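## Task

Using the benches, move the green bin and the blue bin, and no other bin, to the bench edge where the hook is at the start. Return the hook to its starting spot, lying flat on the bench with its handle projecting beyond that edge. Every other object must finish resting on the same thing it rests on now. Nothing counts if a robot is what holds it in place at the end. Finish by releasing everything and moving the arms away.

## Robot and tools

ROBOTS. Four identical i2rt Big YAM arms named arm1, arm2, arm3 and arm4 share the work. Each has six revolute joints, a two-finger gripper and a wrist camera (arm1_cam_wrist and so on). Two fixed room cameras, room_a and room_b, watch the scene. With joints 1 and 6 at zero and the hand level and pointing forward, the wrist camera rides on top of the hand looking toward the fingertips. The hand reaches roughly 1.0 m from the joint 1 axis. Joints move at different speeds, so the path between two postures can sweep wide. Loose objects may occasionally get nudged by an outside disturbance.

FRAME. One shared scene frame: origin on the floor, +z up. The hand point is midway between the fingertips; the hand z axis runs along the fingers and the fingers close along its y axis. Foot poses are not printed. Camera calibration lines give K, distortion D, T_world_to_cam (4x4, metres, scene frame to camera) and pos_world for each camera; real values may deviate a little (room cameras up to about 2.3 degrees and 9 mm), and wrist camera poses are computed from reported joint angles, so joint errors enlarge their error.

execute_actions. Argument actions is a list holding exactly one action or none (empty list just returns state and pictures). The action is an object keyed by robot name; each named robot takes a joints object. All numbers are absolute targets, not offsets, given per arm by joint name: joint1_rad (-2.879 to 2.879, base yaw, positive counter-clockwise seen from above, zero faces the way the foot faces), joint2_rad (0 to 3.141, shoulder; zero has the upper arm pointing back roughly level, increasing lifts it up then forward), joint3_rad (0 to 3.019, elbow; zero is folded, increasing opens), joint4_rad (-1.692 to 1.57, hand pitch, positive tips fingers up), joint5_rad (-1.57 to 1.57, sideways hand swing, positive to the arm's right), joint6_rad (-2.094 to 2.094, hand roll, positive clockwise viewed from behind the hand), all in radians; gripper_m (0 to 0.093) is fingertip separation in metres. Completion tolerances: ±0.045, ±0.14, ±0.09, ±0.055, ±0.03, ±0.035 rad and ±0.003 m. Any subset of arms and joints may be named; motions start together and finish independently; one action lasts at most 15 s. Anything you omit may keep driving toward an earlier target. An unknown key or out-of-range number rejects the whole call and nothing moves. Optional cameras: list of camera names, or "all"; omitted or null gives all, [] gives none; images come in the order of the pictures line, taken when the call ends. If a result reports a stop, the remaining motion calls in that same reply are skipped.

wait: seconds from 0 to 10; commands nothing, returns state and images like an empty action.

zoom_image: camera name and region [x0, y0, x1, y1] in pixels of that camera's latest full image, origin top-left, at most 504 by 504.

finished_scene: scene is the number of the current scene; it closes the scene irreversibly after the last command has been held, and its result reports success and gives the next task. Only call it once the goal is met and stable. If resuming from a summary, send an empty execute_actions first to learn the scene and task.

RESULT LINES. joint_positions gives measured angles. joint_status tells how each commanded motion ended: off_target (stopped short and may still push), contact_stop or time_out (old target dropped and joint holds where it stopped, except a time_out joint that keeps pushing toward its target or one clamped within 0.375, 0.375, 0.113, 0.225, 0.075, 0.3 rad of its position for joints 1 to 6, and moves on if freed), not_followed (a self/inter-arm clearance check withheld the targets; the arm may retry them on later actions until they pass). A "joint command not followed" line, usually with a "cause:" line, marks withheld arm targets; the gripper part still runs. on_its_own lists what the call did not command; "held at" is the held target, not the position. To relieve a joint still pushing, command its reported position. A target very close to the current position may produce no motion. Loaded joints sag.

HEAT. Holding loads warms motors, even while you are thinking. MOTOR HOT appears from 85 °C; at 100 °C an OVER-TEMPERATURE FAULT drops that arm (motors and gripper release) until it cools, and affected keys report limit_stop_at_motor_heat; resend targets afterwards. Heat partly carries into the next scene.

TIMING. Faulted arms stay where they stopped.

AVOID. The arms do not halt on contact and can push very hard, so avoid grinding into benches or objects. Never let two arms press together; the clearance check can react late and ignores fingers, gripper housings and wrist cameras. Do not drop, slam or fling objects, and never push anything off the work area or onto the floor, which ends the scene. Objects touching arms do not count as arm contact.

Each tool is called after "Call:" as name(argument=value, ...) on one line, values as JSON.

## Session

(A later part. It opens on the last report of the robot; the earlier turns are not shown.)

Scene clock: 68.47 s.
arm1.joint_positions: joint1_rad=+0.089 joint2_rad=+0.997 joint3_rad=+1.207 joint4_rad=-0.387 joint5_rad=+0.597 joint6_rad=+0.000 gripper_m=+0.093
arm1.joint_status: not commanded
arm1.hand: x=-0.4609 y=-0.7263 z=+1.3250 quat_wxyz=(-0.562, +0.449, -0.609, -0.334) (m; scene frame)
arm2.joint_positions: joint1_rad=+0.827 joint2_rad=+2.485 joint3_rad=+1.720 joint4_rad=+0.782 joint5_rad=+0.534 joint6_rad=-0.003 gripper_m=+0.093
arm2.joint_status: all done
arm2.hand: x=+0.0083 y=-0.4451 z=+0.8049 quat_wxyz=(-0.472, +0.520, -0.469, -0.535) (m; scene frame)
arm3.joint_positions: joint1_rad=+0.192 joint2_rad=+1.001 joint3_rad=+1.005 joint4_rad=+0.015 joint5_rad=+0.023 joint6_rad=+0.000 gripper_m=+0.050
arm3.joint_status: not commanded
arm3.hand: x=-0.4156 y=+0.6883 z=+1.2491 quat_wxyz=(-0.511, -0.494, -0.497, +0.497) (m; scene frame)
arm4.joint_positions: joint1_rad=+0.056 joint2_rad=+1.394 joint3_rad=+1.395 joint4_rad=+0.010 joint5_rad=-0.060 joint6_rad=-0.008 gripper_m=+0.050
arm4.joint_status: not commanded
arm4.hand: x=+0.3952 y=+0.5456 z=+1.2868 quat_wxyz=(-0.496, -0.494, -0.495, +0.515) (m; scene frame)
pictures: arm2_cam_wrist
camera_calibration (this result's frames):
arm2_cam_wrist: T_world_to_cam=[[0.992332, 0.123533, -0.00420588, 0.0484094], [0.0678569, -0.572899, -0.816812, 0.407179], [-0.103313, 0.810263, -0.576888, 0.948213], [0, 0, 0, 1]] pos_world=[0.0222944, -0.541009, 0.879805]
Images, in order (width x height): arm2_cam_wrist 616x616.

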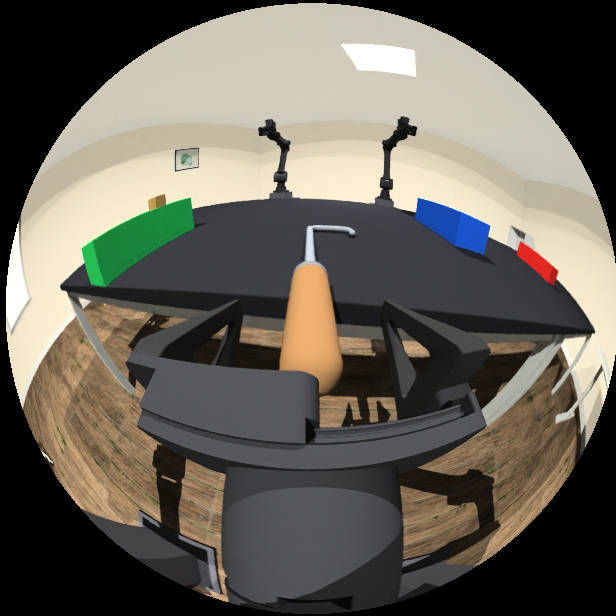

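Call:
execute_actions(actions=[{"arm2":{"joints":{"joint4_rad":0.745}}}], cameras=[])

Call:
execute_actions(actions=[{"arm2":{"joints":{"gripper_m":0}}}], cameras=[])

Call:
execute_actions(actions=[{"arm2":{"joints":{"joint2_rad":2.25,"joint4_rad":0.58}}}], cameras=["arm2_cam_wrist"])

Call:
execute_actions(actions=[{"arm2":{"joints":{"joint1_rad":0.55,"joint2_rad":1.97,"joint3_rad":1.27,"joint4_rad":0.5,"joint5_rad":0.2}}}], cameras=["arm2_cam_wrist","room_a"])

Scene clock: 71.13 s.
arm1.joint_positions: joint1_rad=+0.089 joint2_rad=+0.997 joint3_rad=+1.207 joint4_rad=-0.387 joint5_rad=+0.597 joint6_rad=+0.000 gripper_m=+0.093
arm1.joint_status: not commanded
arm1.hand: x=-0.4609 y=-0.7263 z=+1.3250 quat_wxyz=(-0.562, +0.449, -0.609, -0.334) (m; scene frame)
arm2.joint_positions: joint1_rad=+0.827 joint2_rad=+2.485 joint3_rad=+1.720 joint4_rad=+0.764 joint5_rad=+0.534 joint6_rad=-0.003 gripper_m=+0.093
arm2.joint_status: all done
arm2.hand: x=+0.0083 y=-0.4451 z=+0.8008 quat_wxyz=(-0.471, +0.527, -0.470, -0.529) (m; scene frame)
arm3.joint_positions: joint1_rad=+0.192 joint2_rad=+1.001 joint3_rad=+1.005 joint4_rad=+0.015 joint5_rad=+0.023 joint6_rad=+0.000 gripper_m=+0.050
arm3.joint_status: not commanded
arm3.hand: x=-0.4156 y=+0.6883 z=+1.2491 quat_wxyz=(-0.511, -0.494, -0.497, +0.497) (m; scene frame)
arm4.joint_positions: joint1_rad=+0.056 joint2_rad=+1.394 joint3_rad=+1.395 joint4_rad=+0.010 joint5_rad=-0.060 joint6_rad=-0.008 gripper_m=+0.050
arm4.joint_status: not commanded
arm4.hand: x=+0.3952 y=+0.5456 z=+1.2868 quat_wxyz=(-0.496, -0.494, -0.495, +0.515) (m; scene frame)
pictures: none
No camera images: the call's "cameras" was empty. Leave "cameras" out to get every camera's image.

Scene clock: 71.83 s.
arm1.joint_positions: joint1_rad=+0.089 joint2_rad=+0.997 joint3_rad=+1.207 joint4_rad=-0.387 joint5_rad=+0.597 joint6_rad=+0.000 gripper_m=+0.093
arm1.joint_status: not commanded
arm1.hand: x=-0.4609 y=-0.7263 z=+1.3250 quat_wxyz=(-0.562, +0.449, -0.609, -0.334) (m; scene frame)
arm2.joint_positions: joint1_rad=+0.827 joint2_rad=+2.485 joint3_rad=+1.720 joint4_rad=+0.763 joint5_rad=+0.533 joint6_rad=-0.003 gripper_m=+0.029
arm2.joint_status: gripper_m off_target (ended at +0.029, target +0.000)
arm2.hand: x=+0.0081 y=-0.4451 z=+0.8006 quat_wxyz=(-0.471, +0.527, -0.470, -0.529) (m; scene frame)
arm3.joint_positions: joint1_rad=+0.192 joint2_rad=+1.001 joint3_rad=+1.005 joint4_rad=+0.015 joint5_rad=+0.023 joint6_rad=+0.000 gripper_m=+0.050
arm3.joint_status: not commanded
arm3.hand: x=-0.4156 y=+0.6883 z=+1.2491 quat_wxyz=(-0.511, -0.494, -0.497, +0.497) (m; scene frame)
arm4.joint_positions: joint1_rad=+0.056 joint2_rad=+1.394 joint3_rad=+1.395 joint4_rad=+0.010 joint5_rad=-0.060 joint6_rad=-0.008 gripper_m=+0.050
arm4.joint_status: not commanded
arm4.hand: x=+0.3952 y=+0.5456 z=+1.2868 quat_wxyz=(-0.496, -0.494, -0.495, +0.515) (m; scene frame)
pictures: none
No camera images: the call's "cameras" was empty. Leave "cameras" out to get every camera's image.

Scene clock: 73.13 s.
arm1.joint_positions: joint1_rad=+0.089 joint2_rad=+0.997 joint3_rad=+1.207 joint4_rad=-0.387 joint5_rad=+0.597 joint6_rad=+0.000 gripper_m=+0.093
arm1.joint_status: not commanded
arm1.hand: x=-0.4609 y=-0.7263 z=+1.3250 quat_wxyz=(-0.562, +0.449, -0.609, -0.334) (m; scene frame)
arm2.joint_positions: joint1_rad=+0.827 joint2_rad=+2.272 joint3_rad=+1.719 joint4_rad=+0.571 joint5_rad=+0.534 joint6_rad=-0.003 gripper_m=+0.029
arm2.joint_status: all done
arm2.hand: x=+0.0062 y=-0.4421 z=+0.9372 quat_wxyz=(-0.472, +0.520, -0.469, -0.535) (m; scene frame)
arm3.joint_positions: joint1_rad=+0.192 joint2_rad=+1.001 joint3_rad=+1.005 joint4_rad=+0.015 joint5_rad=+0.023 joint6_rad=+0.000 gripper_m=+0.050
arm3.joint_status: not commanded
arm3.hand: x=-0.4156 y=+0.6883 z=+1.2491 quat_wxyz=(-0.511, -0.494, -0.497, +0.497) (m; scene frame)
arm4.joint_positions: joint1_rad=+0.056 joint2_rad=+1.394 joint3_rad=+1.395 joint4_rad=+0.010 joint5_rad=-0.060 joint6_rad=-0.008 gripper_m=+0.050
arm4.joint_status: not commanded
arm4.hand: x=+0.3952 y=+0.5456 z=+1.2868 quat_wxyz=(-0.496, -0.494, -0.495, +0.515) (m; scene frame)
pictures: arm2_cam_wrist
camera_calibration (this result's frames):
arm2_cam_wrist: T_world_to_cam=[[0.992235, 0.124291, -0.00457327, 0.0513952], [0.0679272, -0.572341, -0.817198, 0.517678], [-0.104188, 0.810542, -0.576339, 1.02148], [0, 0, 0, 1]] pos_world=[0.0202661, -0.538056, 1.012]
Images, in order (width x height): arm2_cam_wrist 616x616.

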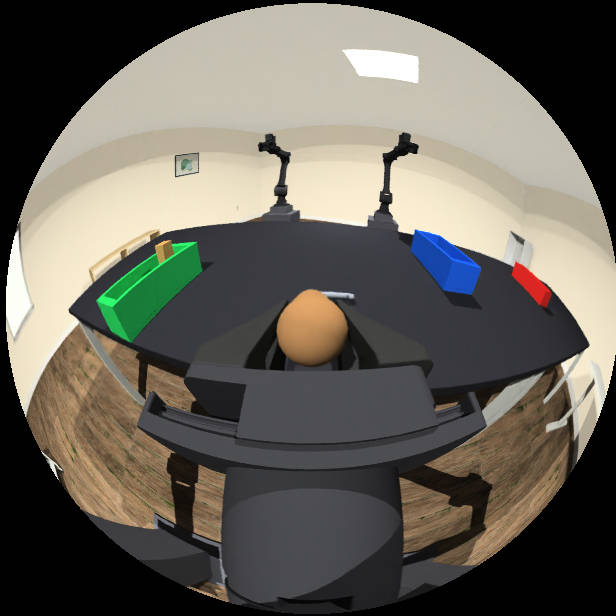

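Scene clock: 74.57 s.
arm1.joint_positions: joint1_rad=+0.089 joint2_rad=+0.997 joint3_rad=+1.207 joint4_rad=-0.387 joint5_rad=+0.597 joint6_rad=+0.000 gripper_m=+0.093
arm1.joint_status: not commanded
arm1.hand: x=-0.4609 y=-0.7263 z=+1.3250 quat_wxyz=(-0.562, +0.449, -0.609, -0.334) (m; scene frame)
arm2.joint_positions: joint1_rad=+0.551 joint2_rad=+1.968 joint3_rad=+1.269 joint4_rad=+0.501 joint5_rad=+0.205 joint6_rad=+0.000 gripper_m=+0.029
arm2.joint_status: all done
arm2.hand: x=+0.2151 y=-0.4628 z=+0.9167 quat_wxyz=(-0.421, +0.597, -0.488, -0.478) (m; scene frame)
arm3.joint_positions: joint1_rad=+0.192 joint2_rad=+1.001 joint3_rad=+1.005 joint4_rad=+0.015 joint5_rad=+0.023 joint6_rad=+0.000 gripper_m=+0.050
arm3.joint_status: not commanded
arm3.hand: x=-0.4156 y=+0.6883 z=+1.2491 quat_wxyz=(-0.511, -0.494, -0.497, +0.497) (m; scene frame)
arm4.joint_positions: joint1_rad=+0.056 joint2_rad=+1.394 joint3_rad=+1.395 joint4_rad=+0.010 joint5_rad=-0.060 joint6_rad=-0.008 gripper_m=+0.050
arm4.joint_status: not commanded
arm4.hand: x=+0.3952 y=+0.5456 z=+1.2868 quat_wxyz=(-0.496, -0.494, -0.495, +0.515) (m; scene frame)
pictures: arm2_cam_wrist, room_a
camera_calibration (this result's frames):
arm2_cam_wrist: T_world_to_cam=[[0.982768, 0.180485, 0.0399102, -0.166117], [0.159214, -0.716839, -0.678817, 0.261603], [-0.093907, 0.673474, -0.733222, 1.12639], [0, 0, 0, 1]] pos_world=[0.227379, -0.541082, 1.0101]
Images, in order (width x height): arm2_cam_wrist 616x616, room_a 896x504.

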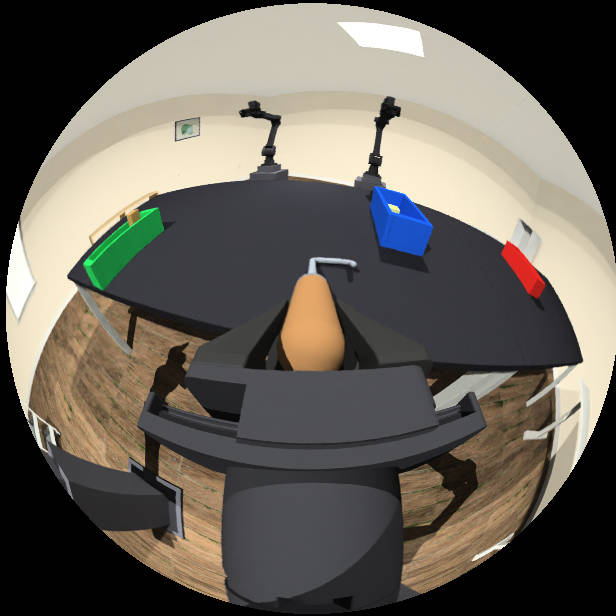

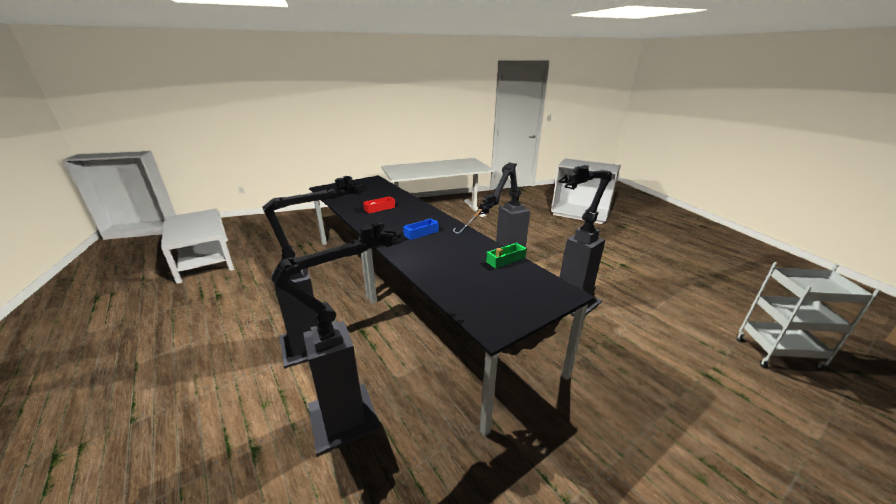

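Call:
execute_actions(actions=[{"arm2":{"joints":{"joint1_rad":0.25,"joint2_rad":1.83,"joint3_rad":1.08,"joint4_rad":0.39,"joint5_rad":0}}}], cameras=["arm2_cam_wrist"])

Call:
execute_actions(actions=[{"arm2":{"joints":{"joint4_rad":0.47,"joint6_rad":0.7}}}], cameras=[])

Call:
execute_actions(actions=[{"arm2":{"joints":{"joint4_rad":0.56,"joint6_rad":1.58}}}], cameras=[])

Call:
execute_actions(actions=[{"arm2":{"joints":{"joint2_rad":1.66,"joint3_rad":1.2}}}], cameras=["arm2_cam_wrist"])

Call:
execute_actions(actions=[{"arm2":{"joints":{"joint2_rad":1.78,"joint3_rad":1.5,"joint4_rad":0.44}}}], cameras=[])

Call:
execute_actions(actions=[{"arm2":{"joints":{"joint2_rad":2.05,"joint3_rad":1.87,"joint4_rad":0.35}}}], cameras=["arm2_cam_wrist","arm4_cam_wrist","room_a"])

Scene clock: 76.50 s.
arm1.joint_positions: joint1_rad=+0.089 joint2_rad=+0.997 joint3_rad=+1.207 joint4_rad=-0.387 joint5_rad=+0.597 joint6_rad=+0.000 gripper_m=+0.093
arm1.joint_status: not commanded
arm1.hand: x=-0.4609 y=-0.7263 z=+1.3250 quat_wxyz=(-0.562, +0.449, -0.609, -0.334) (m; scene frame)
arm2.joint_positions: joint1_rad=+0.240 joint2_rad=+1.836 joint3_rad=+1.088 joint4_rad=+0.413 joint5_rad=+0.010 joint6_rad=-0.008 gripper_m=+0.029
arm2.joint_status: all done
arm2.hand: x=+0.4180 y=-0.4868 z=+0.8937 quat_wxyz=(-0.401, +0.592, -0.558, -0.420) (m; scene frame)
arm3.joint_positions: joint1_rad=+0.192 joint2_rad=+1.001 joint3_rad=+1.005 joint4_rad=+0.015 joint5_rad=+0.023 joint6_rad=+0.000 gripper_m=+0.050
arm3.joint_status: not commanded
arm3.hand: x=-0.4156 y=+0.6883 z=+1.2491 quat_wxyz=(-0.511, -0.494, -0.497, +0.497) (m; scene frame)
arm4.joint_positions: joint1_rad=+0.056 joint2_rad=+1.394 joint3_rad=+1.395 joint4_rad=+0.010 joint5_rad=-0.060 joint6_rad=-0.008 gripper_m=+0.050
arm4.joint_status: not commanded
arm4.hand: x=+0.3952 y=+0.5456 z=+1.2868 quat_wxyz=(-0.496, -0.494, -0.495, +0.515) (m; scene frame)
pictures: arm2_cam_wrist
camera_calibration (this result's frames):
arm2_cam_wrist: T_world_to_cam=[[0.997806, 0.0657081, 0.00813925, -0.394068], [0.0586213, -0.819591, -0.569943, 0.0911457], [-0.030779, 0.569169, -0.821644, 1.14657], [0, 0, 0, 1]] pos_world=[0.42315, -0.551996, 0.997227]
Images, in order (width x height): arm2_cam_wrist 616x616.

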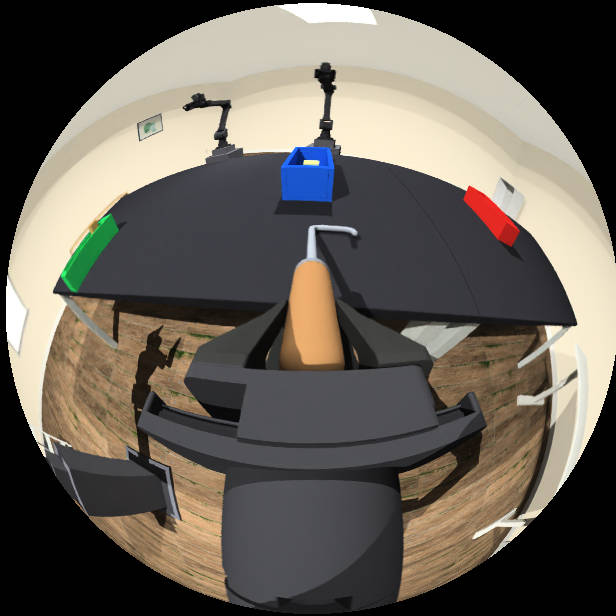

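Scene clock: 78.17 s.
arm1.joint_positions: joint1_rad=+0.089 joint2_rad=+0.997 joint3_rad=+1.207 joint4_rad=-0.387 joint5_rad=+0.597 joint6_rad=+0.000 gripper_m=+0.093
arm1.joint_status: not commanded
arm1.hand: x=-0.4609 y=-0.7263 z=+1.3250 quat_wxyz=(-0.562, +0.449, -0.609, -0.334) (m; scene frame)
arm2.joint_positions: joint1_rad=+0.240 joint2_rad=+1.836 joint3_rad=+1.084 joint4_rad=+0.449 joint5_rad=+0.009 joint6_rad=+0.674 gripper_m=+0.029
arm2.joint_status: all done
arm2.hand: x=+0.4179 y=-0.4855 z=+0.8998 quat_wxyz=(-0.242, +0.367, -0.716, -0.542) (m; scene frame)
arm3.joint_positions: joint1_rad=+0.192 joint2_rad=+1.001 joint3_rad=+1.005 joint4_rad=+0.015 joint5_rad=+0.023 joint6_rad=+0.000 gripper_m=+0.050
arm3.joint_status: not commanded
arm3.hand: x=-0.4156 y=+0.6883 z=+1.2491 quat_wxyz=(-0.511, -0.494, -0.497, +0.497) (m; scene frame)
arm4.joint_positions: joint1_rad=+0.056 joint2_rad=+1.394 joint3_rad=+1.395 joint4_rad=+0.010 joint5_rad=-0.060 joint6_rad=-0.008 gripper_m=+0.050
arm4.joint_status: not commanded
arm4.hand: x=+0.3952 y=+0.5456 z=+1.2868 quat_wxyz=(-0.496, -0.494, -0.495, +0.515) (m; scene frame)
pictures: none
No camera images: the call's "cameras" was empty. Leave "cameras" out to get every camera's image.

Scene clock: 79.97 s.
arm1.joint_positions: joint1_rad=+0.089 joint2_rad=+0.997 joint3_rad=+1.207 joint4_rad=-0.387 joint5_rad=+0.597 joint6_rad=+0.000 gripper_m=+0.093
arm1.joint_status: not commanded
arm1.hand: x=-0.4609 y=-0.7263 z=+1.3250 quat_wxyz=(-0.562, +0.449, -0.609, -0.334) (m; scene frame)
arm2.joint_positions: joint1_rad=+0.240 joint2_rad=+1.836 joint3_rad=+1.073 joint4_rad=+0.544 joint5_rad=+0.005 joint6_rad=+1.564 gripper_m=+0.029
arm2.joint_status: all done
arm2.hand: x=+0.4172 y=-0.4830 z=+0.9169 quat_wxyz=(+0.017, +0.023, -0.779, -0.627) (m; scene frame)
arm3.joint_positions: joint1_rad=+0.192 joint2_rad=+1.001 joint3_rad=+1.005 joint4_rad=+0.015 joint5_rad=+0.023 joint6_rad=+0.000 gripper_m=+0.050
arm3.joint_status: not commanded
arm3.hand: x=-0.4156 y=+0.6883 z=+1.2491 quat_wxyz=(-0.511, -0.494, -0.497, +0.497) (m; scene frame)
arm4.joint_positions: joint1_rad=+0.056 joint2_rad=+1.394 joint3_rad=+1.395 joint4_rad=+0.010 joint5_rad=-0.060 joint6_rad=-0.008 gripper_m=+0.050
arm4.joint_status: not commanded
arm4.hand: x=+0.3952 y=+0.5456 z=+1.2868 quat_wxyz=(-0.496, -0.494, -0.495, +0.515) (m; scene frame)
pictures: none
No camera images: the call's "cameras" was empty. Leave "cameras" out to get every camera's image.

Scene clock: 81.13 s.
arm1.joint_positions: joint1_rad=+0.089 joint2_rad=+0.997 joint3_rad=+1.207 joint4_rad=-0.387 joint5_rad=+0.597 joint6_rad=+0.000 gripper_m=+0.093
arm1.joint_status: not commanded
arm1.hand: x=-0.4609 y=-0.7263 z=+1.3250 quat_wxyz=(-0.562, +0.449, -0.609, -0.334) (m; scene frame)
arm2.joint_positions: joint1_rad=+0.241 joint2_rad=+1.680 joint3_rad=+1.137 joint4_rad=+0.535 joint5_rad=+0.000 joint6_rad=+1.573 gripper_m=+0.029
arm2.joint_status: all done
arm2.hand: x=+0.4161 y=-0.4828 z=+1.0563 quat_wxyz=(+0.024, +0.020, -0.708, -0.705) (m; scene frame)
arm3.joint_positions: joint1_rad=+0.192 joint2_rad=+1.001 joint3_rad=+1.005 joint4_rad=+0.015 joint5_rad=+0.023 joint6_rad=+0.000 gripper_m=+0.050
arm3.joint_status: not commanded
arm3.hand: x=-0.4156 y=+0.6883 z=+1.2491 quat_wxyz=(-0.511, -0.494, -0.497, +0.497) (m; scene frame)
arm4.joint_positions: joint1_rad=+0.056 joint2_rad=+1.394 joint3_rad=+1.395 joint4_rad=+0.010 joint5_rad=-0.060 joint6_rad=-0.008 gripper_m=+0.050
arm4.joint_status: not commanded
arm4.hand: x=+0.3952 y=+0.5456 z=+1.2868 quat_wxyz=(-0.496, -0.494, -0.495, +0.515) (m; scene frame)
pictures: arm2_cam_wrist
camera_calibration (this result's frames):
arm2_cam_wrist: T_world_to_cam=[[-0.00150079, 0.00598043, -0.999981, 1.05806], [-0.767322, -0.641257, -0.00268345, 0.0177975], [-0.641261, 0.767303, 0.00555131, 0.75374], [0, 0, 0, 1]] pos_world=[0.498588, -0.573262, 1.0539]
Images, in order (width x height): arm2_cam_wrist 616x616.

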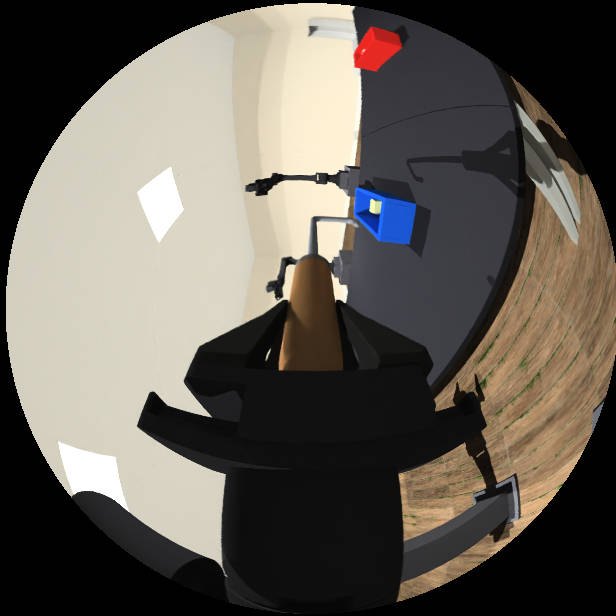

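Scene clock: 82.30 s.
arm1.joint_positions: joint1_rad=+0.089 joint2_rad=+0.997 joint3_rad=+1.207 joint4_rad=-0.387 joint5_rad=+0.597 joint6_rad=+0.000 gripper_m=+0.093
arm1.joint_status: not commanded
arm1.hand: x=-0.4609 y=-0.7263 z=+1.3250 quat_wxyz=(-0.562, +0.449, -0.609, -0.334) (m; scene frame)
arm2.joint_positions: joint1_rad=+0.241 joint2_rad=+1.818 joint3_rad=+1.418 joint4_rad=+0.417 joint5_rad=+0.000 joint6_rad=+1.574 gripper_m=+0.029
arm2.joint_status: all done
arm2.hand: x=+0.4116 y=-0.4085 z=+1.0927 quat_wxyz=(+0.025, +0.019, -0.699, -0.714) (m; scene frame)
arm3.joint_positions: joint1_rad=+0.192 joint2_rad=+1.001 joint3_rad=+1.005 joint4_rad=+0.015 joint5_rad=+0.023 joint6_rad=+0.000 gripper_m=+0.050
arm3.joint_status: not commanded
arm3.hand: x=-0.4156 y=+0.6883 z=+1.2491 quat_wxyz=(-0.511, -0.494, -0.497, +0.497) (m; scene frame)
arm4.joint_positions: joint1_rad=+0.056 joint2_rad=+1.394 joint3_rad=+1.395 joint4_rad=+0.010 joint5_rad=-0.060 joint6_rad=-0.008 gripper_m=+0.050
arm4.joint_status: not commanded
arm4.hand: x=+0.3952 y=+0.5456 z=+1.2868 quat_wxyz=(-0.496, -0.494, -0.495, +0.515) (m; scene frame)
pictures: none
No camera images: the call's "cameras" was empty. Leave "cameras" out to get every camera's image.

Scene clock: 84.63 s.
arm1.joint_positions: joint1_rad=+0.089 joint2_rad=+0.997 joint3_rad=+1.207 joint4_rad=-0.387 joint5_rad=+0.597 joint6_rad=+0.000 gripper_m=+0.093
arm1.joint_status: not commanded
arm1.hand: x=-0.4609 y=-0.7263 z=+1.3250 quat_wxyz=(-0.562, +0.449, -0.609, -0.334) (m; scene frame)
arm2.joint_positions: joint1_rad=+0.241 joint2_rad=+2.102 joint3_rad=+1.778 joint4_rad=+0.329 joint5_rad=+0.000 joint6_rad=+1.574 gripper_m=+0.029
arm2.joint_status: joint3_rad time_out (moved +0.359 of +0.452); the others done
arm2.on_its_own: joint3_rad reads +1.778 and still pushes toward +1.870 since a time_out
arm2.hand: x=+0.4051 y=-0.3066 z=+1.0590 quat_wxyz=(+0.025, +0.019, -0.704, -0.710) (m; scene frame)
arm3.joint_positions: joint1_rad=+0.192 joint2_rad=+1.001 joint3_rad=+1.005 joint4_rad=+0.015 joint5_rad=+0.023 joint6_rad=+0.000 gripper_m=+0.050
arm3.joint_status: not commanded
arm3.hand: x=-0.4156 y=+0.6883 z=+1.2491 quat_wxyz=(-0.511, -0.494, -0.497, +0.497) (m; scene frame)
arm4.joint_positions: joint1_rad=+0.056 joint2_rad=+1.394 joint3_rad=+1.395 joint4_rad=+0.010 joint5_rad=-0.060 joint6_rad=-0.008 gripper_m=+0.050
arm4.joint_status: not commanded
arm4.hand: x=+0.3952 y=+0.5456 z=+1.2868 quat_wxyz=(-0.496, -0.494, -0.495, +0.515) (m; scene frame)
pictures: arm2_cam_wrist, arm4_cam_wrist, room_a
camera_calibration (this result's frames):
arm2_cam_wrist: T_world_to_cam=[[-0.00304638, 0.018496, -0.999824, 1.064], [-0.767367, -0.641137, -0.00952244, 0.129641], [-0.641201, 0.767204, 0.0161464, 0.600219], [0, 0, 0, 1]] pos_world=[0.487584, -0.397052, 1.05535]
arm4_cam_wrist: T_world_to_cam=[[-0.999835, 0.0044254, 0.0176273, 0.365608], [-0.0121386, 0.559246, -0.828913, 0.771032], [-0.0135263, -0.82899, -0.5591, 1.30147], [0, 0, 0, 1]] pos_world=[0.392511, 0.646092, 1.36033]
Images, in order (width x height): arm2_cam_wrist 616x616, arm4_cam_wrist 616x616, room_a 896x504.

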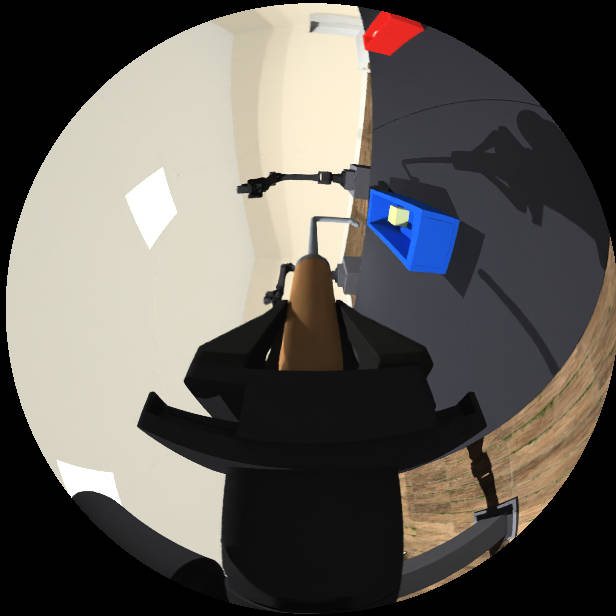

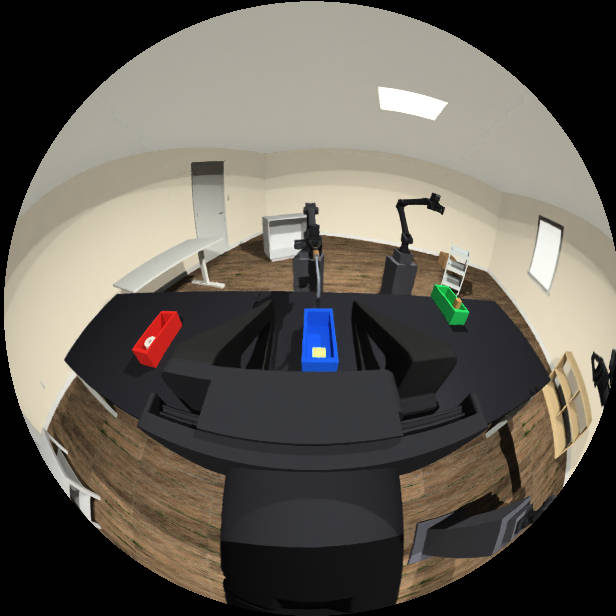

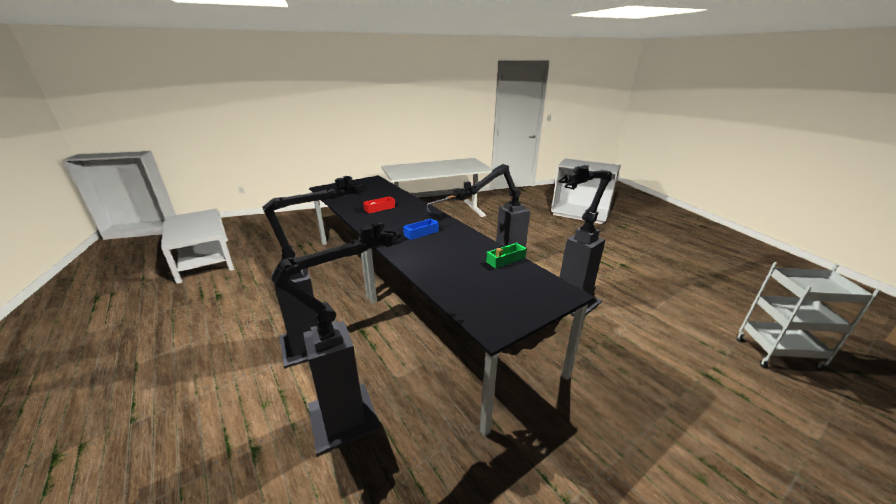

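Call:
execute_actions(actions=[{"arm2":{"joints":{"joint2_rad":2.2}}}], cameras=["arm2_cam_wrist"])

Call:
execute_actions(actions=[{"arm2":{"joints":{"joint2_rad":2.15,"joint3_rad":1.67,"joint4_rad":0.41}}}], cameras=[])

Call:
execute_actions(actions=[{"arm2":{"joints":{"joint2_rad":2.06,"joint3_rad":1.49,"joint4_rad":0.48}}}], cameras=[])

Call:
execute_actions(actions=[{"arm2":{"joints":{"joint2_rad":1.93,"joint3_rad":1.26,"joint4_rad":0.57}}}], cameras=["arm2_cam_wrist"])

Call:
execute_actions(actions=[{"arm2":{"joints":{"joint2_rad":1.805,"joint3_rad":1.05,"joint4_rad":0.65}}}], cameras=[])

Call:
execute_actions(actions=[{"arm2":{"joints":{"joint2_rad":1.69,"joint3_rad":0.87,"joint4_rad":0.71}}}], cameras=[])

Call:
execute_actions(actions=[{"arm2":{"joints":{"joint2_rad":1.585,"joint3_rad":0.72,"joint4_rad":0.76}}}], cameras=["arm2_cam_wrist","arm4_cam_wrist","room_b"])

Scene clock: 86.50 s.
arm1.joint_positions: joint1_rad=+0.089 joint2_rad=+0.997 joint3_rad=+1.207 joint4_rad=-0.387 joint5_rad=+0.597 joint6_rad=+0.000 gripper_m=+0.093
arm1.joint_status: not commanded
arm1.hand: x=-0.4609 y=-0.7263 z=+1.3250 quat_wxyz=(-0.562, +0.449, -0.609, -0.334) (m; scene frame)
arm2.joint_positions: joint1_rad=+0.241 joint2_rad=+2.257 joint3_rad=+1.800 joint4_rad=+0.324 joint5_rad=+0.000 joint6_rad=+1.574 gripper_m=+0.029
arm2.joint_status: all done
arm2.hand: x=+0.4032 y=-0.2854 z=+0.9362 quat_wxyz=(+0.023, +0.021, -0.751, -0.660) (m; scene frame)
arm3.joint_positions: joint1_rad=+0.192 joint2_rad=+1.001 joint3_rad=+1.005 joint4_rad=+0.015 joint5_rad=+0.023 joint6_rad=+0.000 gripper_m=+0.050
arm3.joint_status: not commanded
arm3.hand: x=-0.4156 y=+0.6883 z=+1.2491 quat_wxyz=(-0.511, -0.494, -0.497, +0.497) (m; scene frame)
arm4.joint_positions: joint1_rad=+0.056 joint2_rad=+1.394 joint3_rad=+1.395 joint4_rad=+0.010 joint5_rad=-0.060 joint6_rad=-0.008 gripper_m=+0.050
arm4.joint_status: not commanded
arm4.hand: x=+0.3952 y=+0.5456 z=+1.2868 quat_wxyz=(-0.496, -0.494, -0.495, +0.515) (m; scene frame)
pictures: arm2_cam_wrist
camera_calibration (this result's frames):
arm2_cam_wrist: T_world_to_cam=[[0.0051506, -0.11831, -0.992963, 0.892072], [-0.767227, -0.637327, 0.0719571, 0.0653725], [-0.641355, 0.761457, -0.0940535, 0.686288], [0, 0, 0, 1]] pos_world=[0.485715, -0.375374, 0.945638]
Images, in order (width x height): arm2_cam_wrist 616x616.

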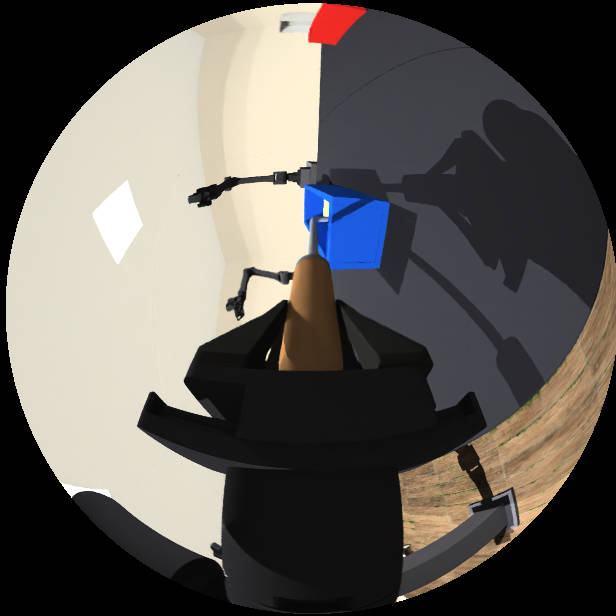

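Scene clock: 87.43 s.
arm1.joint_positions: joint1_rad=+0.089 joint2_rad=+0.997 joint3_rad=+1.207 joint4_rad=-0.387 joint5_rad=+0.597 joint6_rad=+0.000 gripper_m=+0.093
arm1.joint_status: not commanded
arm1.hand: x=-0.4609 y=-0.7263 z=+1.3250 quat_wxyz=(-0.562, +0.449, -0.609, -0.334) (m; scene frame)
arm2.joint_positions: joint1_rad=+0.241 joint2_rad=+2.184 joint3_rad=+1.657 joint4_rad=+0.364 joint5_rad=+0.000 joint6_rad=+1.574 gripper_m=+0.029
arm2.joint_status: all done
arm2.hand: x=+0.4052 y=-0.3182 z=+0.9254 quat_wxyz=(+0.023, +0.021, -0.761, -0.648) (m; scene frame)
arm3.joint_positions: joint1_rad=+0.192 joint2_rad=+1.001 joint3_rad=+1.005 joint4_rad=+0.015 joint5_rad=+0.023 joint6_rad=+0.000 gripper_m=+0.050
arm3.joint_status: not commanded
arm3.hand: x=-0.4156 y=+0.6883 z=+1.2491 quat_wxyz=(-0.511, -0.494, -0.497, +0.497) (m; scene frame)
arm4.joint_positions: joint1_rad=+0.056 joint2_rad=+1.394 joint3_rad=+1.395 joint4_rad=+0.010 joint5_rad=-0.060 joint6_rad=-0.008 gripper_m=+0.050
arm4.joint_status: not commanded
arm4.hand: x=+0.3952 y=+0.5456 z=+1.2868 quat_wxyz=(-0.496, -0.494, -0.495, +0.515) (m; scene frame)
pictures: none
No camera images: the call's "cameras" was empty. Leave "cameras" out to get every camera's image.

Scene clock: 88.30 s.
arm1.joint_positions: joint1_rad=+0.089 joint2_rad=+0.997 joint3_rad=+1.207 joint4_rad=-0.387 joint5_rad=+0.597 joint6_rad=+0.000 gripper_m=+0.093
arm1.joint_status: not commanded
arm1.hand: x=-0.4609 y=-0.7263 z=+1.3250 quat_wxyz=(-0.562, +0.449, -0.609, -0.334) (m; scene frame)
arm2.joint_positions: joint1_rad=+0.241 joint2_rad=+2.091 joint3_rad=+1.486 joint4_rad=+0.437 joint5_rad=+0.000 joint6_rad=+1.574 gripper_m=+0.029
arm2.joint_status: all done
arm2.hand: x=+0.4078 y=-0.3605 z=+0.9239 quat_wxyz=(+0.023, +0.021, -0.762, -0.647) (m; scene frame)
arm3.joint_positions: joint1_rad=+0.192 joint2_rad=+1.001 joint3_rad=+1.005 joint4_rad=+0.015 joint5_rad=+0.023 joint6_rad=+0.000 gripper_m=+0.050
arm3.joint_status: not commanded
arm3.hand: x=-0.4156 y=+0.6883 z=+1.2491 quat_wxyz=(-0.511, -0.494, -0.497, +0.497) (m; scene frame)
arm4.joint_positions: joint1_rad=+0.056 joint2_rad=+1.394 joint3_rad=+1.395 joint4_rad=+0.010 joint5_rad=-0.060 joint6_rad=-0.008 gripper_m=+0.050
arm4.joint_status: not commanded
arm4.hand: x=+0.3952 y=+0.5456 z=+1.2868 quat_wxyz=(-0.496, -0.494, -0.495, +0.515) (m; scene frame)
pictures: none
No camera images: the call's "cameras" was empty. Leave "cameras" out to get every camera's image.

Scene clock: 89.20 s.
arm1.joint_positions: joint1_rad=+0.089 joint2_rad=+0.997 joint3_rad=+1.207 joint4_rad=-0.387 joint5_rad=+0.597 joint6_rad=+0.000 gripper_m=+0.093
arm1.joint_status: not commanded
arm1.hand: x=-0.4609 y=-0.7263 z=+1.3250 quat_wxyz=(-0.562, +0.449, -0.609, -0.334) (m; scene frame)
arm2.joint_positions: joint1_rad=+0.241 joint2_rad=+1.957 joint3_rad=+1.256 joint4_rad=+0.526 joint5_rad=+0.000 joint6_rad=+1.574 gripper_m=+0.029
arm2.joint_status: all done
arm2.hand: x=+0.4118 y=-0.4246 z=+0.9228 quat_wxyz=(+0.023, +0.021, -0.765, -0.644) (m; scene frame)
arm3.joint_positions: joint1_rad=+0.192 joint2_rad=+1.001 joint3_rad=+1.005 joint4_rad=+0.015 joint5_rad=+0.023 joint6_rad=+0.000 gripper_m=+0.050
arm3.joint_status: not commanded
arm3.hand: x=-0.4156 y=+0.6883 z=+1.2491 quat_wxyz=(-0.511, -0.494, -0.497, +0.497) (m; scene frame)
arm4.joint_positions: joint1_rad=+0.056 joint2_rad=+1.394 joint3_rad=+1.395 joint4_rad=+0.010 joint5_rad=-0.060 joint6_rad=-0.008 gripper_m=+0.050
arm4.joint_status: not commanded
arm4.hand: x=+0.3952 y=+0.5456 z=+1.2868 quat_wxyz=(-0.496, -0.494, -0.495, +0.515) (m; scene frame)
pictures: arm2_cam_wrist
camera_calibration (this result's frames):
arm2_cam_wrist: T_world_to_cam=[[0.00781622, -0.16053, -0.987, 0.837732], [-0.767325, -0.633877, 0.0970199, -0.0374285], [-0.641211, 0.756591, -0.128133, 0.825952], [0, 0, 0, 1]] pos_world=[0.494342, -0.514152, 0.936304]
Images, in order (width x height): arm2_cam_wrist 616x616.

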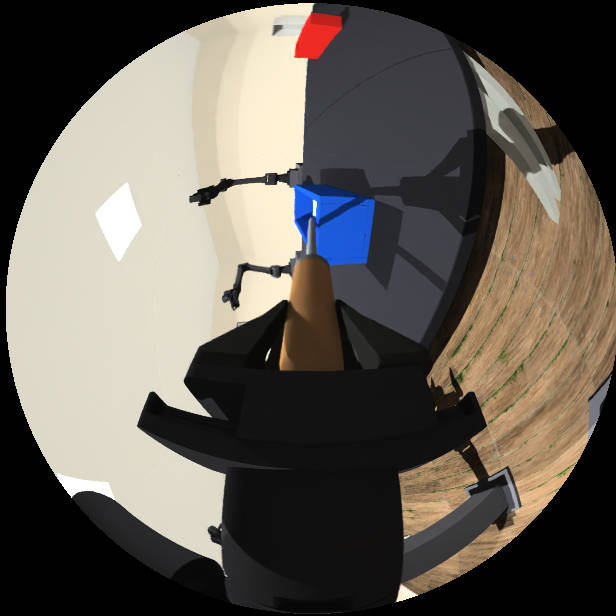

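Scene clock: 90.07 s.
arm1.joint_positions: joint1_rad=+0.089 joint2_rad=+0.997 joint3_rad=+1.207 joint4_rad=-0.387 joint5_rad=+0.597 joint6_rad=+0.000 gripper_m=+0.093
arm1.joint_status: not commanded
arm1.hand: x=-0.4609 y=-0.7263 z=+1.3250 quat_wxyz=(-0.562, +0.449, -0.609, -0.334) (m; scene frame)
arm2.joint_positions: joint1_rad=+0.241 joint2_rad=+1.828 joint3_rad=+1.044 joint4_rad=+0.604 joint5_rad=+0.000 joint6_rad=+1.574 gripper_m=+0.029
arm2.joint_status: all done
arm2.hand: x=+0.4159 y=-0.4896 z=+0.9215 quat_wxyz=(+0.023, +0.021, -0.766, -0.642) (m; scene frame)
arm3.joint_positions: joint1_rad=+0.192 joint2_rad=+1.001 joint3_rad=+1.005 joint4_rad=+0.015 joint5_rad=+0.023 joint6_rad=+0.000 gripper_m=+0.050
arm3.joint_status: not commanded
arm3.hand: x=-0.4156 y=+0.6883 z=+1.2491 quat_wxyz=(-0.511, -0.494, -0.497, +0.497) (m; scene frame)
arm4.joint_positions: joint1_rad=+0.056 joint2_rad=+1.394 joint3_rad=+1.395 joint4_rad=+0.010 joint5_rad=-0.060 joint6_rad=-0.008 gripper_m=+0.050
arm4.joint_status: not commanded
arm4.hand: x=+0.3952 y=+0.5456 z=+1.2868 quat_wxyz=(-0.496, -0.494, -0.495, +0.515) (m; scene frame)
pictures: none
No camera images: the call's "cameras" was empty. Leave "cameras" out to get every camera's image.

Scene clock: 90.90 s.
arm1.joint_positions: joint1_rad=+0.089 joint2_rad=+0.997 joint3_rad=+1.207 joint4_rad=-0.387 joint5_rad=+0.597 joint6_rad=+0.000 gripper_m=+0.093
arm1.joint_status: not commanded
arm1.hand: x=-0.4609 y=-0.7263 z=+1.3250 quat_wxyz=(-0.562, +0.449, -0.609, -0.334) (m; scene frame)
arm2.joint_positions: joint1_rad=+0.241 joint2_rad=+1.711 joint3_rad=+0.863 joint4_rad=+0.664 joint5_rad=+0.000 joint6_rad=+1.574 gripper_m=+0.029
arm2.joint_status: all done
arm2.hand: x=+0.4196 y=-0.5494 z=+0.9203 quat_wxyz=(+0.023, +0.021, -0.768, -0.640) (m; scene frame)
arm3.joint_positions: joint1_rad=+0.192 joint2_rad=+1.001 joint3_rad=+1.005 joint4_rad=+0.015 joint5_rad=+0.023 joint6_rad=+0.000 gripper_m=+0.050
arm3.joint_status: not commanded
arm3.hand: x=-0.4156 y=+0.6883 z=+1.2491 quat_wxyz=(-0.511, -0.494, -0.497, +0.497) (m; scene frame)
arm4.joint_positions: joint1_rad=+0.056 joint2_rad=+1.394 joint3_rad=+1.395 joint4_rad=+0.010 joint5_rad=-0.060 joint6_rad=-0.008 gripper_m=+0.050
arm4.joint_status: not commanded
arm4.hand: x=+0.3952 y=+0.5456 z=+1.2868 quat_wxyz=(-0.496, -0.494, -0.495, +0.515) (m; scene frame)
pictures: none
No camera images: the call's "cameras" was empty. Leave "cameras" out to get every camera's image.

Scene clock: 91.70 s.
arm1.joint_positions: joint1_rad=+0.089 joint2_rad=+0.997 joint3_rad=+1.207 joint4_rad=-0.387 joint5_rad=+0.597 joint6_rad=+0.000 gripper_m=+0.093
arm1.joint_status: not commanded
arm1.hand: x=-0.4609 y=-0.7263 z=+1.3250 quat_wxyz=(-0.562, +0.449, -0.609, -0.334) (m; scene frame)
arm2.joint_positions: joint1_rad=+0.241 joint2_rad=+1.605 joint3_rad=+0.710 joint4_rad=+0.711 joint5_rad=+0.000 joint6_rad=+1.574 gripper_m=+0.029
arm2.joint_status: all done
arm2.hand: x=+0.4229 y=-0.6023 z=+0.9191 quat_wxyz=(+0.023, +0.021, -0.768, -0.640) (m; scene frame)
arm3.joint_positions: joint1_rad=+0.192 joint2_rad=+1.001 joint3_rad=+1.005 joint4_rad=+0.015 joint5_rad=+0.023 joint6_rad=+0.000 gripper_m=+0.050
arm3.joint_status: not commanded
arm3.hand: x=-0.4156 y=+0.6883 z=+1.2491 quat_wxyz=(-0.511, -0.494, -0.497, +0.497) (m; scene frame)
arm4.joint_positions: joint1_rad=+0.056 joint2_rad=+1.394 joint3_rad=+1.395 joint4_rad=+0.010 joint5_rad=-0.060 joint6_rad=-0.008 gripper_m=+0.050
arm4.joint_status: not commanded
arm4.hand: x=+0.3952 y=+0.5456 z=+1.2868 quat_wxyz=(-0.496, -0.494, -0.495, +0.515) (m; scene frame)
pictures: arm2_cam_wrist, arm4_cam_wrist, room_b
camera_calibration (this result's frames):
arm2_cam_wrist: T_world_to_cam=[[0.0083863, -0.169542, -0.985487, 0.798359], [-0.767355, -0.632999, 0.10237, -0.145578], [-0.641168, 0.75536, -0.135407, 0.972955], [0, 0, 0, 1]] pos_world=[0.505422, -0.691727, 0.93342]
arm4_cam_wrist: T_world_to_cam=[[-0.999835, 0.0044254, 0.0176273, 0.365608], [-0.0121386, 0.559246, -0.828913, 0.771032], [-0.0135263, -0.82899, -0.5591, 1.30147], [0, 0, 0, 1]] pos_world=[0.392511, 0.646092, 1.36033]
Images, in order (width x height): arm2_cam_wrist 616x616, arm4_cam_wrist 616x616, room_b 896x504.

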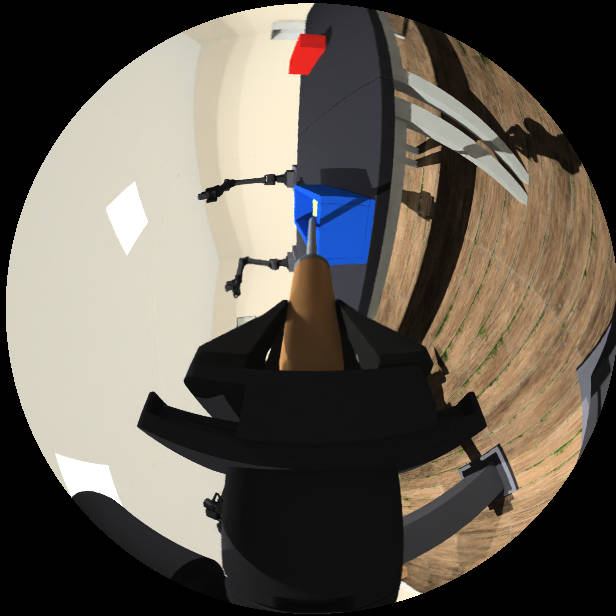

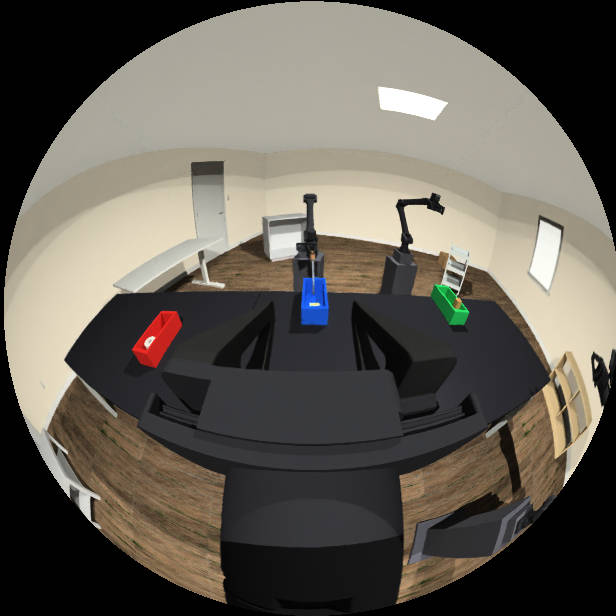

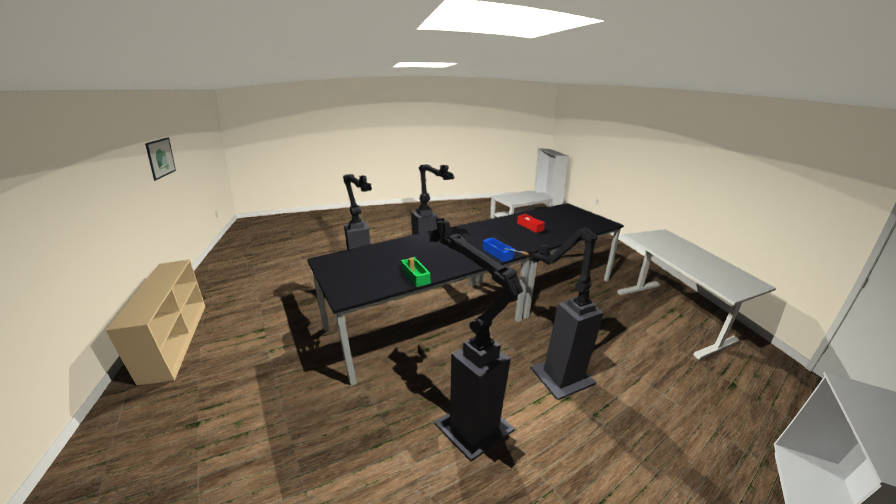

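About 4 cm gap remains; pull a little more.

Call:
execute_actions(actions=[{"arm2":{"joints":{"joint2_rad":1.535,"joint3_rad":0.65,"joint4_rad":0.78}}}], cameras=["arm2_cam_wrist"])

Call:
execute_actions(actions=[{"arm2":{"joints":{"joint3_rad":0.95}}}], cameras=[])

Call:
execute_actions(actions=[{"arm2":{"joints":{"joint1_rad":0.0,"joint3_rad":1.2,"joint4_rad":0.55}}}], cameras=[])

Call:
execute_actions(actions=[{"arm2":{"joints":{"joint1_rad":-0.3,"joint2_rad":1.84,"joint3_rad":1.45,"joint4_rad":0.46}}}], cameras=[])

Call:
execute_actions(actions=[{"arm2":{"joints":{"joint2_rad":1.97}}}], cameras=["arm2_cam_wrist","room_a"])

Scene clock: 92.80 s.
arm1.joint_positions: joint1_rad=+0.089 joint2_rad=+0.997 joint3_rad=+1.207 joint4_rad=-0.387 joint5_rad=+0.597 joint6_rad=+0.000 gripper_m=+0.093
arm1.joint_status: not commanded
arm1.hand: x=-0.4609 y=-0.7263 z=+1.3250 quat_wxyz=(-0.562, +0.449, -0.609, -0.334) (m; scene frame)
arm2.joint_positions: joint1_rad=+0.241 joint2_rad=+1.558 joint3_rad=+0.642 joint4_rad=+0.733 joint5_rad=+0.000 joint6_rad=+1.574 gripper_m=+0.029
arm2.joint_status: all done
arm2.hand: x=+0.4244 y=-0.6261 z=+0.9177 quat_wxyz=(+0.023, +0.021, -0.767, -0.641) (m; scene frame)
arm3.joint_positions: joint1_rad=+0.192 joint2_rad=+1.001 joint3_rad=+1.005 joint4_rad=+0.015 joint5_rad=+0.023 joint6_rad=+0.000 gripper_m=+0.050
arm3.joint_status: not commanded
arm3.hand: x=-0.4156 y=+0.6883 z=+1.2491 quat_wxyz=(-0.511, -0.494, -0.497, +0.497) (m; scene frame)
arm4.joint_positions: joint1_rad=+0.056 joint2_rad=+1.394 joint3_rad=+1.395 joint4_rad=+0.010 joint5_rad=-0.060 joint6_rad=-0.008 gripper_m=+0.050
arm4.joint_status: not commanded
arm4.hand: x=+0.3952 y=+0.5456 z=+1.2868 quat_wxyz=(-0.496, -0.494, -0.495, +0.515) (m; scene frame)
pictures: arm2_cam_wrist
camera_calibration (this result's frames):
arm2_cam_wrist: T_world_to_cam=[[0.00831506, -0.168416, -0.985681, 0.793835], [-0.767351, -0.633111, 0.101702, -0.158816], [-0.641174, 0.755517, -0.134498, 0.99095], [0, 0, 0, 1]] pos_world=[0.506903, -0.715534, 0.931901]
Images, in order (width x height): arm2_cam_wrist 616x616.

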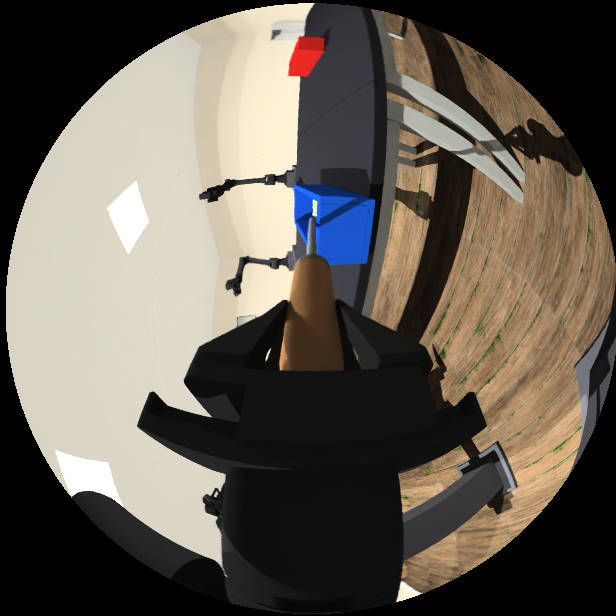

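Scene clock: 93.90 s.
arm1.joint_positions: joint1_rad=+0.089 joint2_rad=+0.997 joint3_rad=+1.207 joint4_rad=-0.387 joint5_rad=+0.597 joint6_rad=+0.000 gripper_m=+0.093
arm1.joint_status: not commanded
arm1.hand: x=-0.4609 y=-0.7263 z=+1.3250 quat_wxyz=(-0.562, +0.449, -0.609, -0.334) (m; scene frame)
arm2.joint_positions: joint1_rad=+0.241 joint2_rad=+1.558 joint3_rad=+0.901 joint4_rad=+0.733 joint5_rad=+0.000 joint6_rad=+1.575 gripper_m=+0.029
arm2.joint_status: all done
arm2.hand: x=+0.4205 y=-0.5536 z=+1.0514 quat_wxyz=(+0.026, +0.018, -0.678, -0.734) (m; scene frame)
arm3.joint_positions: joint1_rad=+0.192 joint2_rad=+1.001 joint3_rad=+1.005 joint4_rad=+0.015 joint5_rad=+0.023 joint6_rad=+0.000 gripper_m=+0.050
arm3.joint_status: not commanded
arm3.hand: x=-0.4156 y=+0.6883 z=+1.2491 quat_wxyz=(-0.511, -0.494, -0.497, +0.497) (m; scene frame)
arm4.joint_positions: joint1_rad=+0.056 joint2_rad=+1.394 joint3_rad=+1.395 joint4_rad=+0.010 joint5_rad=-0.060 joint6_rad=-0.008 gripper_m=+0.050
arm4.joint_status: not commanded
arm4.hand: x=+0.3952 y=+0.5456 z=+1.2868 quat_wxyz=(-0.496, -0.494, -0.495, +0.515) (m; scene frame)
pictures: none
No camera images: the call's "cameras" was empty. Leave "cameras" out to get every camera's image.

Scene clock: 95.40 s.
arm1.joint_positions: joint1_rad=+0.089 joint2_rad=+0.997 joint3_rad=+1.207 joint4_rad=-0.387 joint5_rad=+0.597 joint6_rad=+0.000 gripper_m=+0.093
arm1.joint_status: not commanded
arm1.hand: x=-0.4609 y=-0.7263 z=+1.3250 quat_wxyz=(-0.562, +0.449, -0.609, -0.334) (m; scene frame)
arm2.joint_positions: joint1_rad=+0.000 joint2_rad=+1.564 joint3_rad=+1.131 joint4_rad=+0.537 joint5_rad=+0.000 joint6_rad=+1.575 gripper_m=+0.029
arm2.joint_status: all done
arm2.hand: x=+0.5807 y=-0.5176 z=+1.1298 quat_wxyz=(-0.063, -0.063, -0.665, -0.741) (m; scene frame)
arm3.joint_positions: joint1_rad=+0.192 joint2_rad=+1.001 joint3_rad=+1.005 joint4_rad=+0.015 joint5_rad=+0.023 joint6_rad=+0.000 gripper_m=+0.050
arm3.joint_status: not commanded
arm3.hand: x=-0.4156 y=+0.6883 z=+1.2491 quat_wxyz=(-0.511, -0.494, -0.497, +0.497) (m; scene frame)
arm4.joint_positions: joint1_rad=+0.056 joint2_rad=+1.394 joint3_rad=+1.395 joint4_rad=+0.010 joint5_rad=-0.060 joint6_rad=-0.008 gripper_m=+0.050
arm4.joint_status: not commanded
arm4.hand: x=+0.3952 y=+0.5456 z=+1.2868 quat_wxyz=(-0.496, -0.494, -0.495, +0.515) (m; scene frame)
pictures: none
No camera images: the call's "cameras" was empty. Leave "cameras" out to get every camera's image.

Scene clock: 97.03 s.
arm1.joint_positions: joint1_rad=+0.089 joint2_rad=+0.997 joint3_rad=+1.207 joint4_rad=-0.387 joint5_rad=+0.597 joint6_rad=+0.000 gripper_m=+0.093
arm1.joint_status: not commanded
arm1.hand: x=-0.4609 y=-0.7263 z=+1.3250 quat_wxyz=(-0.562, +0.449, -0.609, -0.334) (m; scene frame)
arm2.joint_positions: joint1_rad=-0.292 joint2_rad=+1.891 joint3_rad=+1.370 joint4_rad=+0.434 joint5_rad=+0.000 joint6_rad=+1.575 gripper_m=+0.029
arm2.joint_status: all done
arm2.hand: x=+0.8145 y=-0.4883 z=+1.0108 quat_wxyz=(-0.154, -0.175, -0.716, -0.658) (m; scene frame)
arm3.joint_positions: joint1_rad=+0.192 joint2_rad=+1.001 joint3_rad=+1.005 joint4_rad=+0.015 joint5_rad=+0.023 joint6_rad=+0.000 gripper_m=+0.050
arm3.joint_status: not commanded
arm3.hand: x=-0.4156 y=+0.6883 z=+1.2491 quat_wxyz=(-0.511, -0.494, -0.497, +0.497) (m; scene frame)
arm4.joint_positions: joint1_rad=+0.056 joint2_rad=+1.394 joint3_rad=+1.395 joint4_rad=+0.010 joint5_rad=-0.060 joint6_rad=-0.008 gripper_m=+0.050
arm4.joint_status: not commanded
arm4.hand: x=+0.3952 y=+0.5456 z=+1.2868 quat_wxyz=(-0.496, -0.494, -0.495, +0.515) (m; scene frame)
pictures: none
No camera images: the call's "cameras" was empty. Leave "cameras" out to get every camera's image.

Scene clock: 98.10 s.
arm1.joint_positions: joint1_rad=+0.089 joint2_rad=+0.997 joint3_rad=+1.207 joint4_rad=-0.387 joint5_rad=+0.597 joint6_rad=+0.000 gripper_m=+0.093
arm1.joint_status: not commanded
arm1.hand: x=-0.4609 y=-0.7263 z=+1.3250 quat_wxyz=(-0.562, +0.449, -0.609, -0.334) (m; scene frame)
arm2.joint_positions: joint1_rad=-0.292 joint2_rad=+2.011 joint3_rad=+1.381 joint4_rad=+0.434 joint5_rad=+0.000 joint6_rad=+1.575 gripper_m=+0.029
arm2.joint_status: all done
arm2.hand: x=+0.8197 y=-0.4768 z=+0.9250 quat_wxyz=(-0.145, -0.184, -0.751, -0.618) (m; scene frame)
arm3.joint_positions: joint1_rad=+0.192 joint2_rad=+1.001 joint3_rad=+1.005 joint4_rad=+0.015 joint5_rad=+0.023 joint6_rad=+0.000 gripper_m=+0.050
arm3.joint_status: not commanded
arm3.hand: x=-0.4156 y=+0.6883 z=+1.2491 quat_wxyz=(-0.511, -0.494, -0.497, +0.497) (m; scene frame)
arm4.joint_positions: joint1_rad=+0.056 joint2_rad=+1.394 joint3_rad=+1.395 joint4_rad=+0.010 joint5_rad=-0.060 joint6_rad=-0.008 gripper_m=+0.050
arm4.joint_status: not commanded
arm4.hand: x=+0.3952 y=+0.5456 z=+1.2868 quat_wxyz=(-0.496, -0.494, -0.495, +0.515) (m; scene frame)
pictures: arm2_cam_wrist, room_a
camera_calibration (this result's frames):
arm2_cam_wrist: T_world_to_cam=[[-0.0873032, -0.162747, -0.982798, 0.901317], [-0.981687, -0.153628, 0.112645, 0.632565], [-0.169318, 0.974634, -0.146355, 0.861239], [0, 0, 0, 1]] pos_world=[0.845492, -0.595526, 0.940604]
Images, in order (width x height): arm2_cam_wrist 616x616, room_a 896x504.

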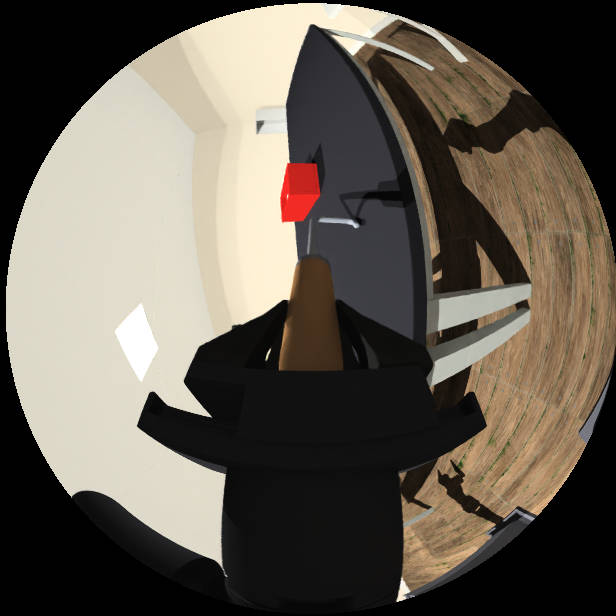

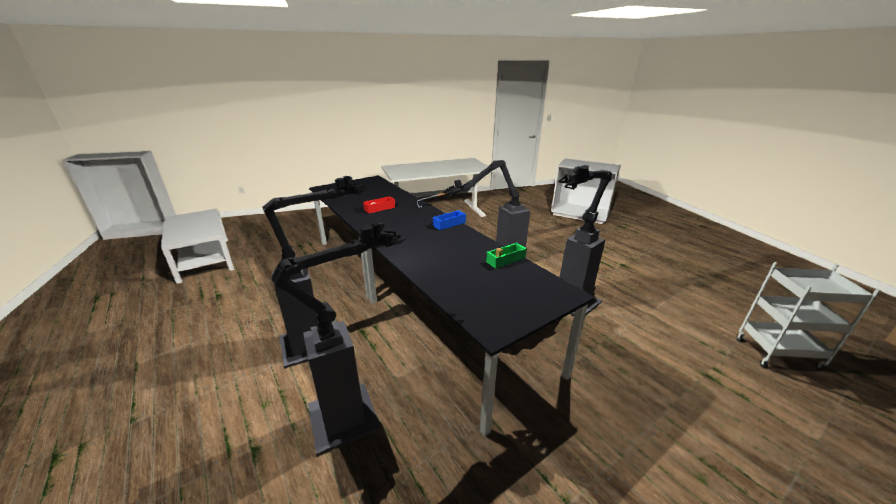

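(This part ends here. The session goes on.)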